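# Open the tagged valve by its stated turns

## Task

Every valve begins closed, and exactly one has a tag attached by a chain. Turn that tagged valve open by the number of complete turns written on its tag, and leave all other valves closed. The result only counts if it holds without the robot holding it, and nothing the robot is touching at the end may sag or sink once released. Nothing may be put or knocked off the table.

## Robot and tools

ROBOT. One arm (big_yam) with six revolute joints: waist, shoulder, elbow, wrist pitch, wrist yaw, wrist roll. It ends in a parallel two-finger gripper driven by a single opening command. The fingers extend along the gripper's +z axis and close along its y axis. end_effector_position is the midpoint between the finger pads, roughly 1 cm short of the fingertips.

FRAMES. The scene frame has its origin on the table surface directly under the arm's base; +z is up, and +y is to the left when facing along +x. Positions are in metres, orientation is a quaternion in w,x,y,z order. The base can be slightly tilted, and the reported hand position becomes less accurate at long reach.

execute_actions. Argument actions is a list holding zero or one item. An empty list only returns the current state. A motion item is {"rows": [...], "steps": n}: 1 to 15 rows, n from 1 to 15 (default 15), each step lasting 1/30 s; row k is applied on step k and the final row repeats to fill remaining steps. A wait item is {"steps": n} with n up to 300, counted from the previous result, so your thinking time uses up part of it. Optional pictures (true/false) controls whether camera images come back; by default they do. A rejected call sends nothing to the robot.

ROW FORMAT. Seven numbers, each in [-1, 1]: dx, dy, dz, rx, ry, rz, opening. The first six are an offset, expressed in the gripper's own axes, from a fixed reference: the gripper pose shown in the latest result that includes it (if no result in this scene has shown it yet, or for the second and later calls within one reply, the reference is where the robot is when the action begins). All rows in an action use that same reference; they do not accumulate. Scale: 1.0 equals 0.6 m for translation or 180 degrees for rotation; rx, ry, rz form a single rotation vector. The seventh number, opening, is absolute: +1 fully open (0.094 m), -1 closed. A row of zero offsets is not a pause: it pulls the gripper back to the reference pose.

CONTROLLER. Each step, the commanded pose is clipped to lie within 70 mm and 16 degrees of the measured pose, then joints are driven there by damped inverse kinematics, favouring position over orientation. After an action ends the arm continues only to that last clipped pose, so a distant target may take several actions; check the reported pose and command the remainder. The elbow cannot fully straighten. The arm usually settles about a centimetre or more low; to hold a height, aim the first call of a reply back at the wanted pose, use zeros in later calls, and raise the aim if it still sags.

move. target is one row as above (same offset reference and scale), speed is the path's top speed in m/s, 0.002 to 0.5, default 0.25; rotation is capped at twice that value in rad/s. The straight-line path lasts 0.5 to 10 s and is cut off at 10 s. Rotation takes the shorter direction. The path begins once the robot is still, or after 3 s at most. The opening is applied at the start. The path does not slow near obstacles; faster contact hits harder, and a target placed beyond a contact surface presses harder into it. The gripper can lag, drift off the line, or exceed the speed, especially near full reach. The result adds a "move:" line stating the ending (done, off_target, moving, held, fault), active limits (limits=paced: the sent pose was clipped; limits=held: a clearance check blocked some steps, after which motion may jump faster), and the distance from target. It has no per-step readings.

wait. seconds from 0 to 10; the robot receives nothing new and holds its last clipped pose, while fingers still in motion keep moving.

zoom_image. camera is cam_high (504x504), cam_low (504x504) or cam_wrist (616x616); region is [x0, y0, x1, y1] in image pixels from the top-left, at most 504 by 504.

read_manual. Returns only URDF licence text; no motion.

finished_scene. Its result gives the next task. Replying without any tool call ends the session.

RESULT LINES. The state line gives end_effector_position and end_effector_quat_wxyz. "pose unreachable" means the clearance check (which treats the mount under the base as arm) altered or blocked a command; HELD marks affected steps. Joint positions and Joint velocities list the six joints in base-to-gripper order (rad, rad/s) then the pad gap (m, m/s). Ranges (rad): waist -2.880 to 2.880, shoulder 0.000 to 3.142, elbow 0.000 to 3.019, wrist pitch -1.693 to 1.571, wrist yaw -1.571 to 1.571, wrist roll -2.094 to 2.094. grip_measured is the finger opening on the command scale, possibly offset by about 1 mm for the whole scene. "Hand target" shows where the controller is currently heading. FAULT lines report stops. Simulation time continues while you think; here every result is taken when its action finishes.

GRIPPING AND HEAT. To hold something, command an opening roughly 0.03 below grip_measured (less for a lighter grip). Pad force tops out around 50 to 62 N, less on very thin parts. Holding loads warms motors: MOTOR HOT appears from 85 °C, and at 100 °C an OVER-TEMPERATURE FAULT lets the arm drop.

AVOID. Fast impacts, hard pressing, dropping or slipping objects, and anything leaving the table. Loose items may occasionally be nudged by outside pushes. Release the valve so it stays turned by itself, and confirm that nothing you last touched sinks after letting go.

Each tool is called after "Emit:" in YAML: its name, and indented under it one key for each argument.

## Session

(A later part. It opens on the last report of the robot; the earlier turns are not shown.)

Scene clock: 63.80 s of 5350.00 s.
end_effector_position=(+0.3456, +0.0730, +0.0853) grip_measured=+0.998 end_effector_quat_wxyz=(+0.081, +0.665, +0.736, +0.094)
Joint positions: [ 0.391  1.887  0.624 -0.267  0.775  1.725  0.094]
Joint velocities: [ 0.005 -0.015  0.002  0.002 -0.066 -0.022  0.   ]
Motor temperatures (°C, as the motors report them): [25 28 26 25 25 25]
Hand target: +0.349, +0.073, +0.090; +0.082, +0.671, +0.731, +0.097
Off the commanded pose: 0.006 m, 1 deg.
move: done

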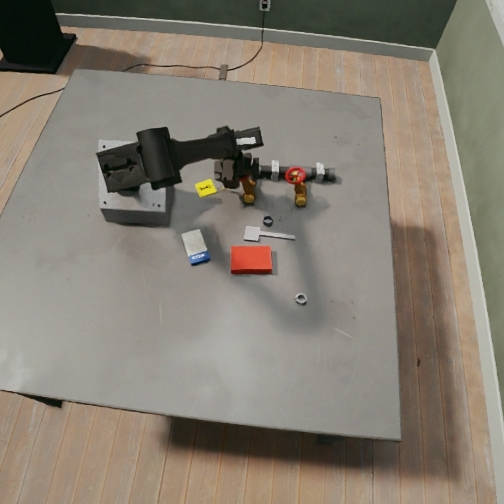

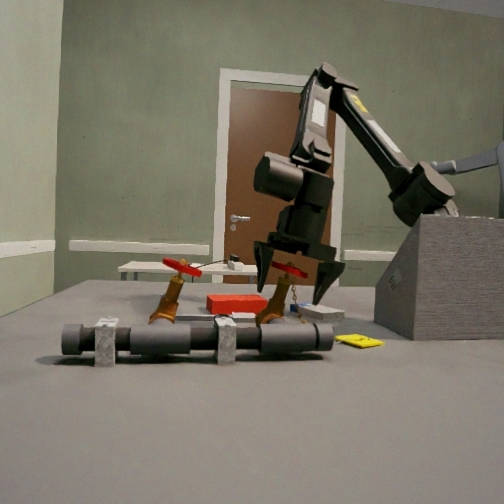

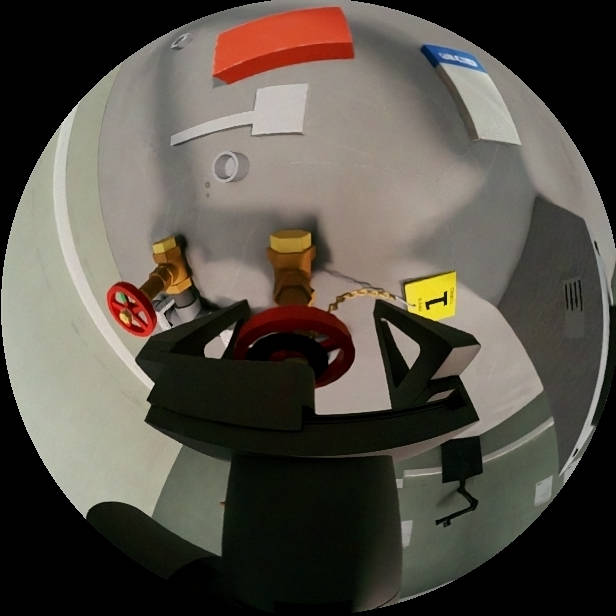

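Emit:
move:
  target: [0,0.03,-0.012,0,0,0,1]
  speed: 0.05

Emit:
move:
  target: [0,0,-0.003,0,0,0,-0.2]

Emit:
move:
  target: [0,0,-0.003,0,0,-0.54,-0.2]
  speed: 0.3

Emit:
move:
  target: [0,0,-0.003,0,0,-0.54,-0.2]
  speed: 0.3

Emit:
move:
  target: [0,0,-0.005,0,0,0,1]

Emit:
move:
  target: [0,0,-0.15,0,0,0,1]
  speed: 0.1

Scene clock: 69.30 s of 5350.00 s.
end_effector_position=(+0.3480, +0.0720, +0.0876) grip_measured=+0.998 end_effector_quat_wxyz=(+0.076, +0.660, +0.742, +0.086)
Joint positions: [ 0.391  1.887  0.645 -0.315  0.775  1.727  0.094]
Joint velocities: [-0.005  0.005  0.007  0.007 -0.007  0.022  0.   ]
Motor temperatures (°C, as the motors report them): [25 28 26 25 25 25]
Hand target: +0.361, +0.074, +0.097; +0.081, +0.665, +0.736, +0.094
Off the commanded pose: 0.016 m, 1 deg.
After step 90, 1.67 s passed at rest.
move: off_target

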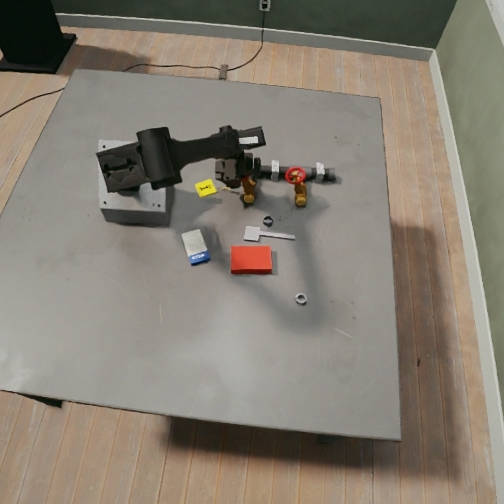

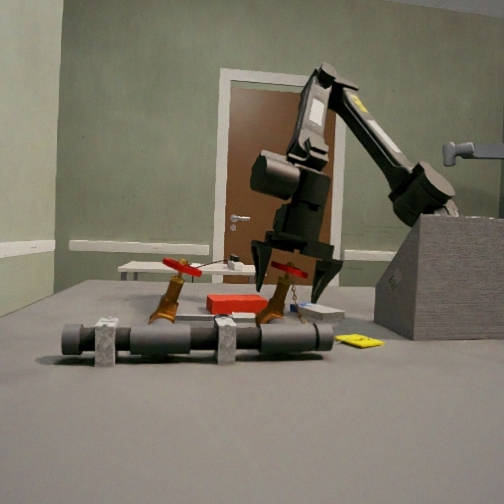

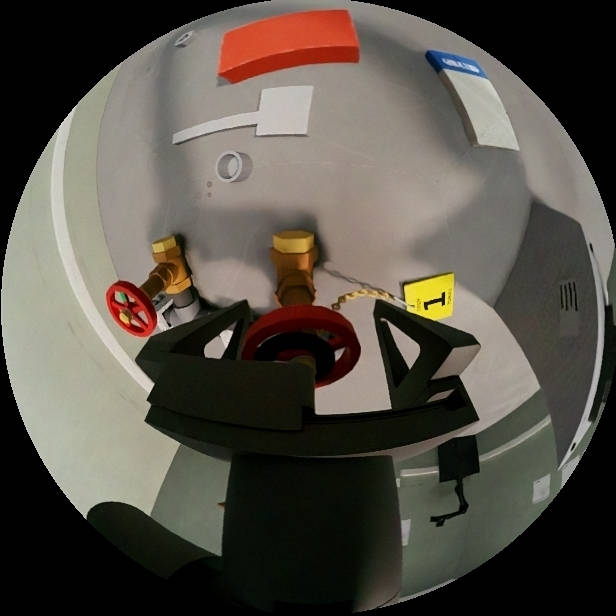

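Scene clock: 70.00 s of 5350.00 s.
end_effector_position=(+0.3530, +0.0725, +0.0890) grip_measured=+0.067 end_effector_quat_wxyz=(+0.077, +0.663, +0.740, +0.089)
Joint positions: [ 0.39   1.887  0.653 -0.311  0.774  1.726  0.05 ]
Joint velocities: [ 0.005 -0.005  0.002 -0.012  0.007  0.037  0.   ]
Motor temperatures (°C, as the motors report them): [25 28 26 25 25 25]
Hand target: +0.348, +0.072, +0.089; +0.076, +0.660, +0.742, +0.086
Off the commanded pose: 0.005 m, 1 deg.
move: done

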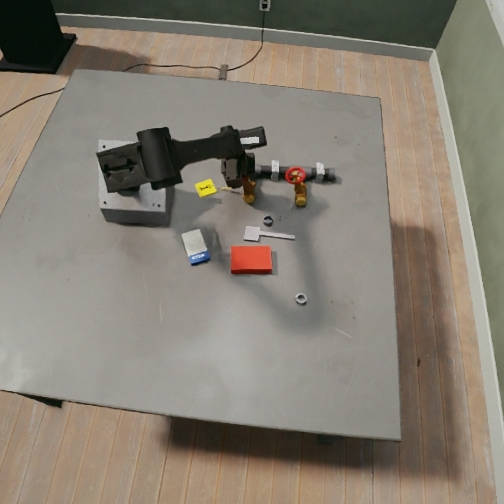

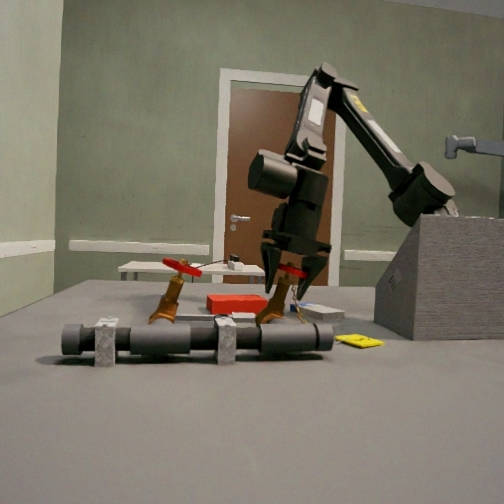

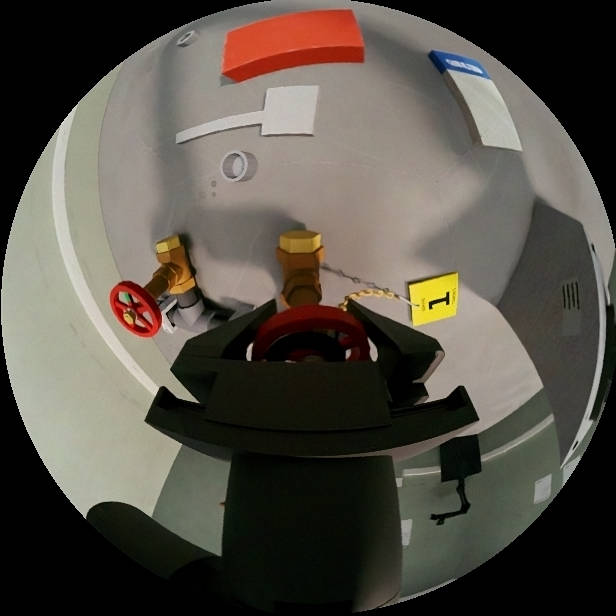

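Scene clock: 73.50 s of 5350.00 s.
end_effector_position=(+0.3538, +0.0721, +0.0867) grip_measured=+0.057 end_effector_quat_wxyz=(+0.117, -0.066, +0.991, -0.000)
Joint positions: [ 0.388  1.899  0.658 -0.31   0.788  0.133  0.05 ]
Joint velocities: [-0.005 -0.005 -0.002 -0.002 -0.081 -0.037  0.   ]
Motor temperatures (°C, as the motors report them): [25 28 26 25 25 25]
Hand target: +0.353, +0.073, +0.091; +0.117, -0.115, +0.986, -0.000
Off the commanded pose: 0.004 m, 6 deg.
move: off_target

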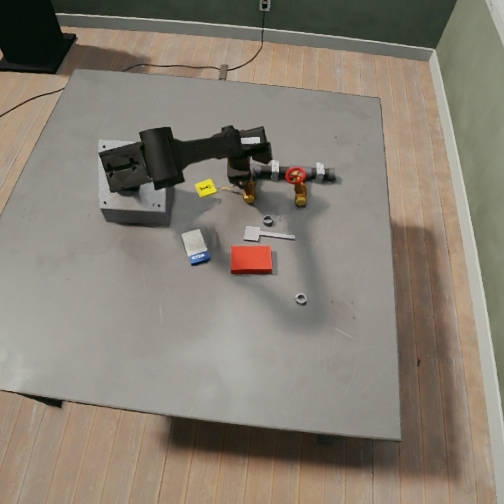

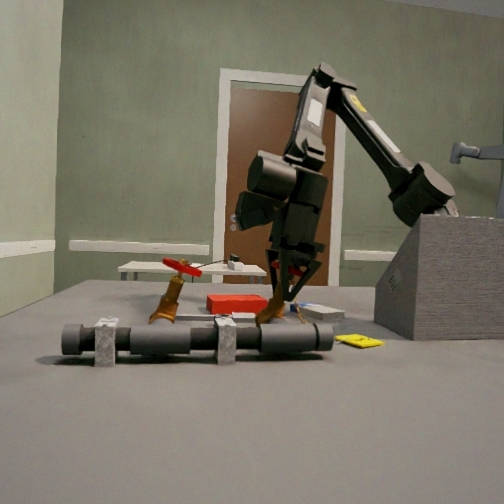

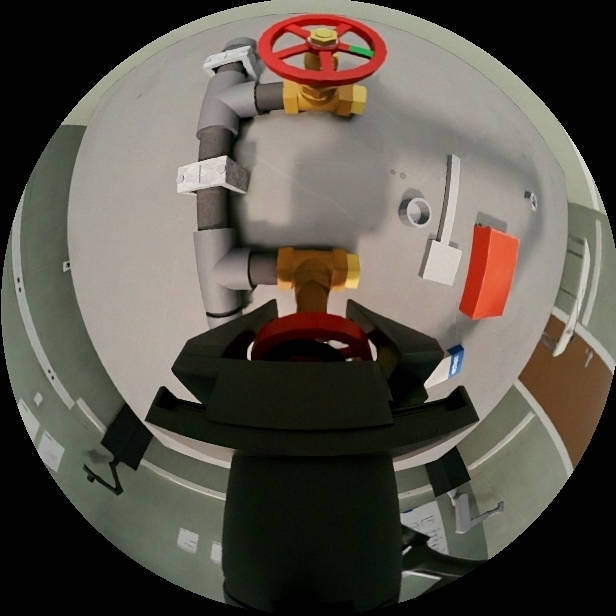

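Scene clock: 77.00 s of 5350.00 s.
end_effector_position=(+0.3538, +0.0720, +0.0833) grip_measured=+0.012 end_effector_quat_wxyz=(-0.076, +0.758, -0.643, +0.085)
Joint positions: [ 0.384  1.91   0.661 -0.307  0.794 -1.469  0.048]
Joint velocities: [-0.015 -0.015  0.012 -0.022  0.037  0.007 -0.001]
Motor temperatures (°C, as the motors report them): [25 28 26 25 25 25]
Hand target: +0.353, +0.072, +0.088; -0.076, +0.786, -0.607, +0.088
Off the commanded pose: 0.005 m, 5 deg.
move: off_target

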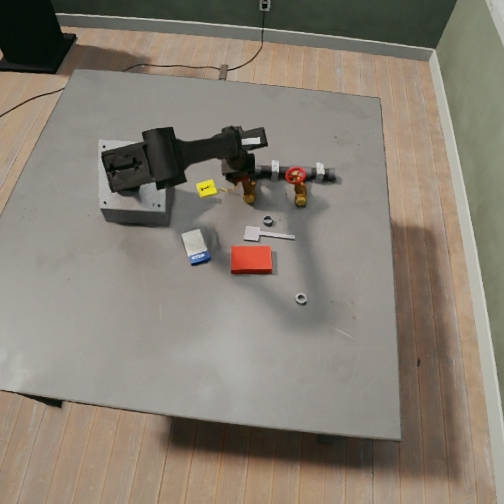

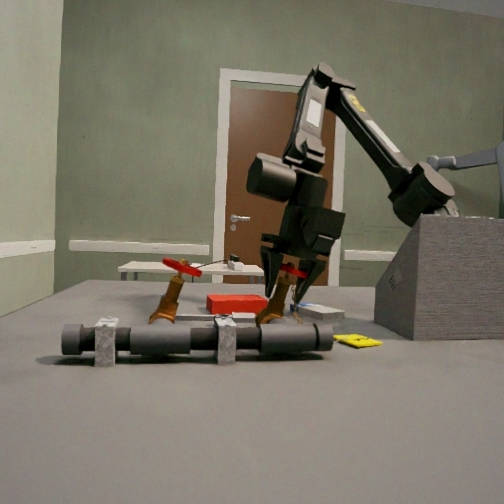

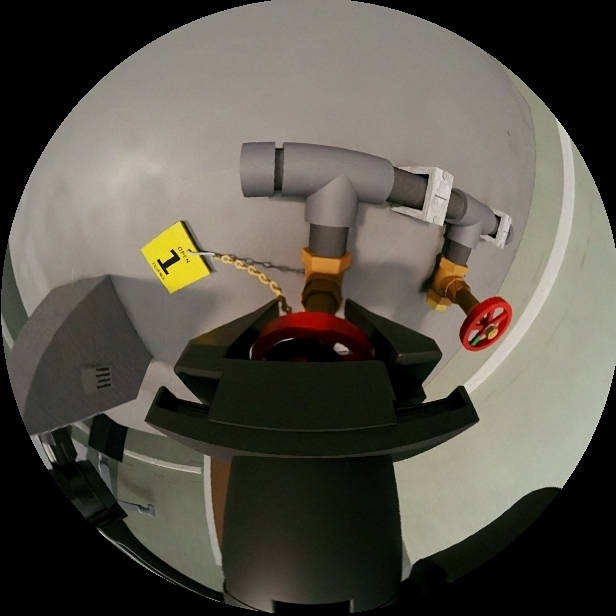

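Scene clock: 77.70 s of 5350.00 s.
end_effector_position=(+0.3535, +0.0719, +0.0831) grip_measured=+0.998 end_effector_quat_wxyz=(-0.076, +0.757, -0.643, +0.085)
Joint positions: [ 0.384  1.91   0.661 -0.306  0.794 -1.467  0.094]
Joint velocities: [-0.015 -0.005 -0.012 -0.002 -0.007 -0.066 -0.001]
Motor temperatures (°C, as the motors report them): [25 28 26 25 25 25]
Hand target: +0.353, +0.072, +0.086; -0.077, +0.758, -0.643, +0.085
Off the commanded pose: 0.003 m, 0 deg.
move: done

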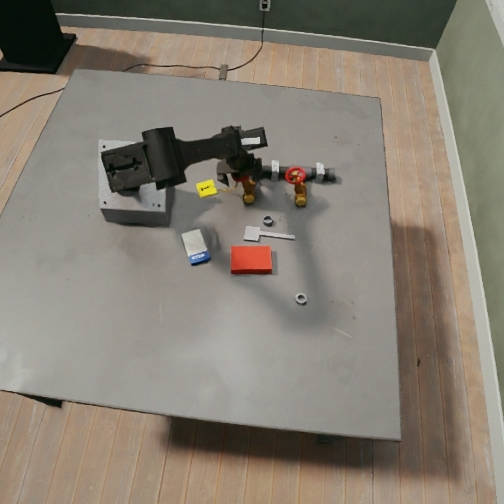

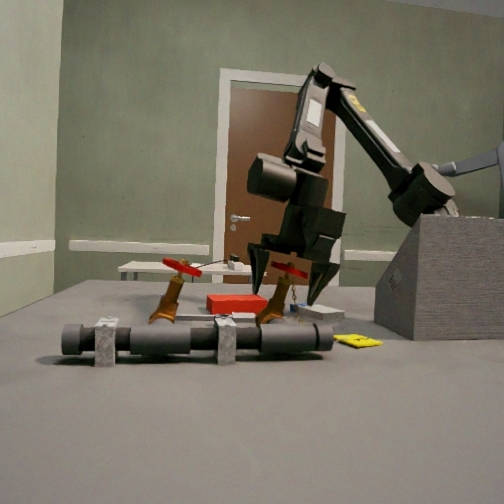

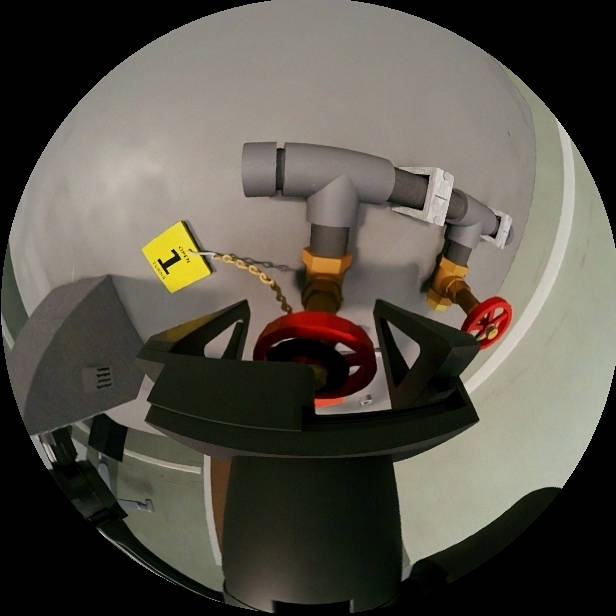

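Scene clock: 79.07 s of 5350.00 s.
end_effector_position=(+0.3157, +0.0669, +0.1533) grip_measured=+0.999 end_effector_quat_wxyz=(-0.059, +0.770, -0.630, +0.078)
Joint positions: [ 0.559  1.757  0.675 -0.701  0.777 -1.223  0.094]
Joint velocities: [ 0.005  0.015  0.007 -0.017  0.037  0.037  0.001]
Motor temperatures (°C, as the motors report them): [25 28 26 25 25 25]
Hand target: +0.334, +0.071, +0.172; -0.079, +0.757, -0.643, +0.084
Off the commanded pose: 0.025 m, 3 deg.
move: off_target

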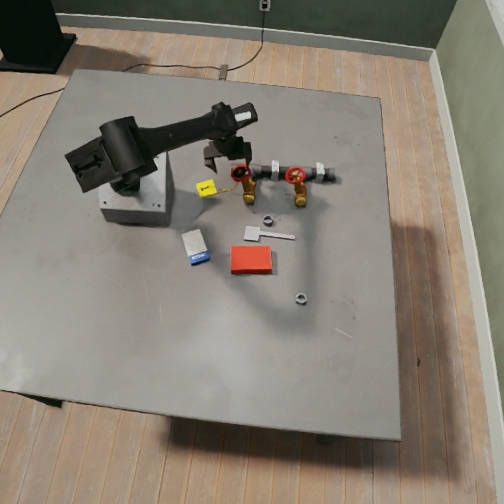

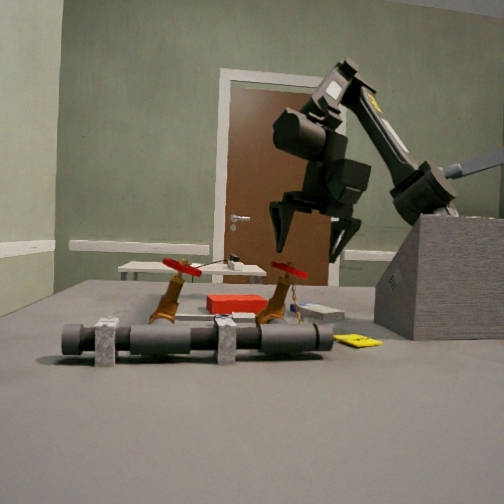

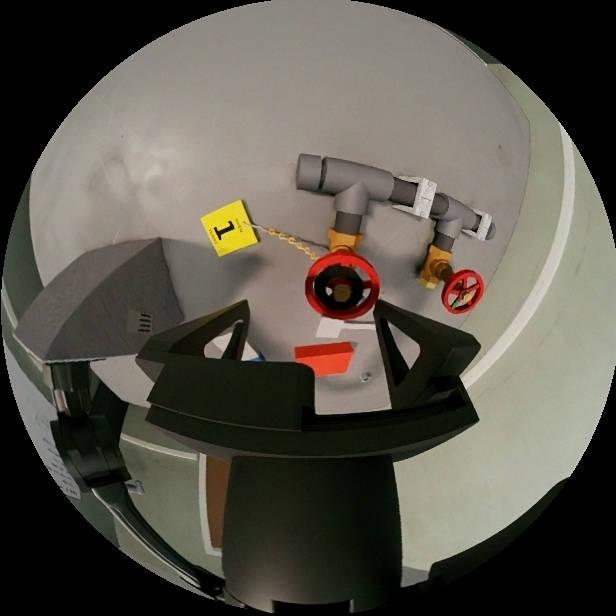

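Total about 359° by the wrist, if the grip did not slip.

Emit:
finished_scene:
  scene: 2

The scene is finished: the task was done.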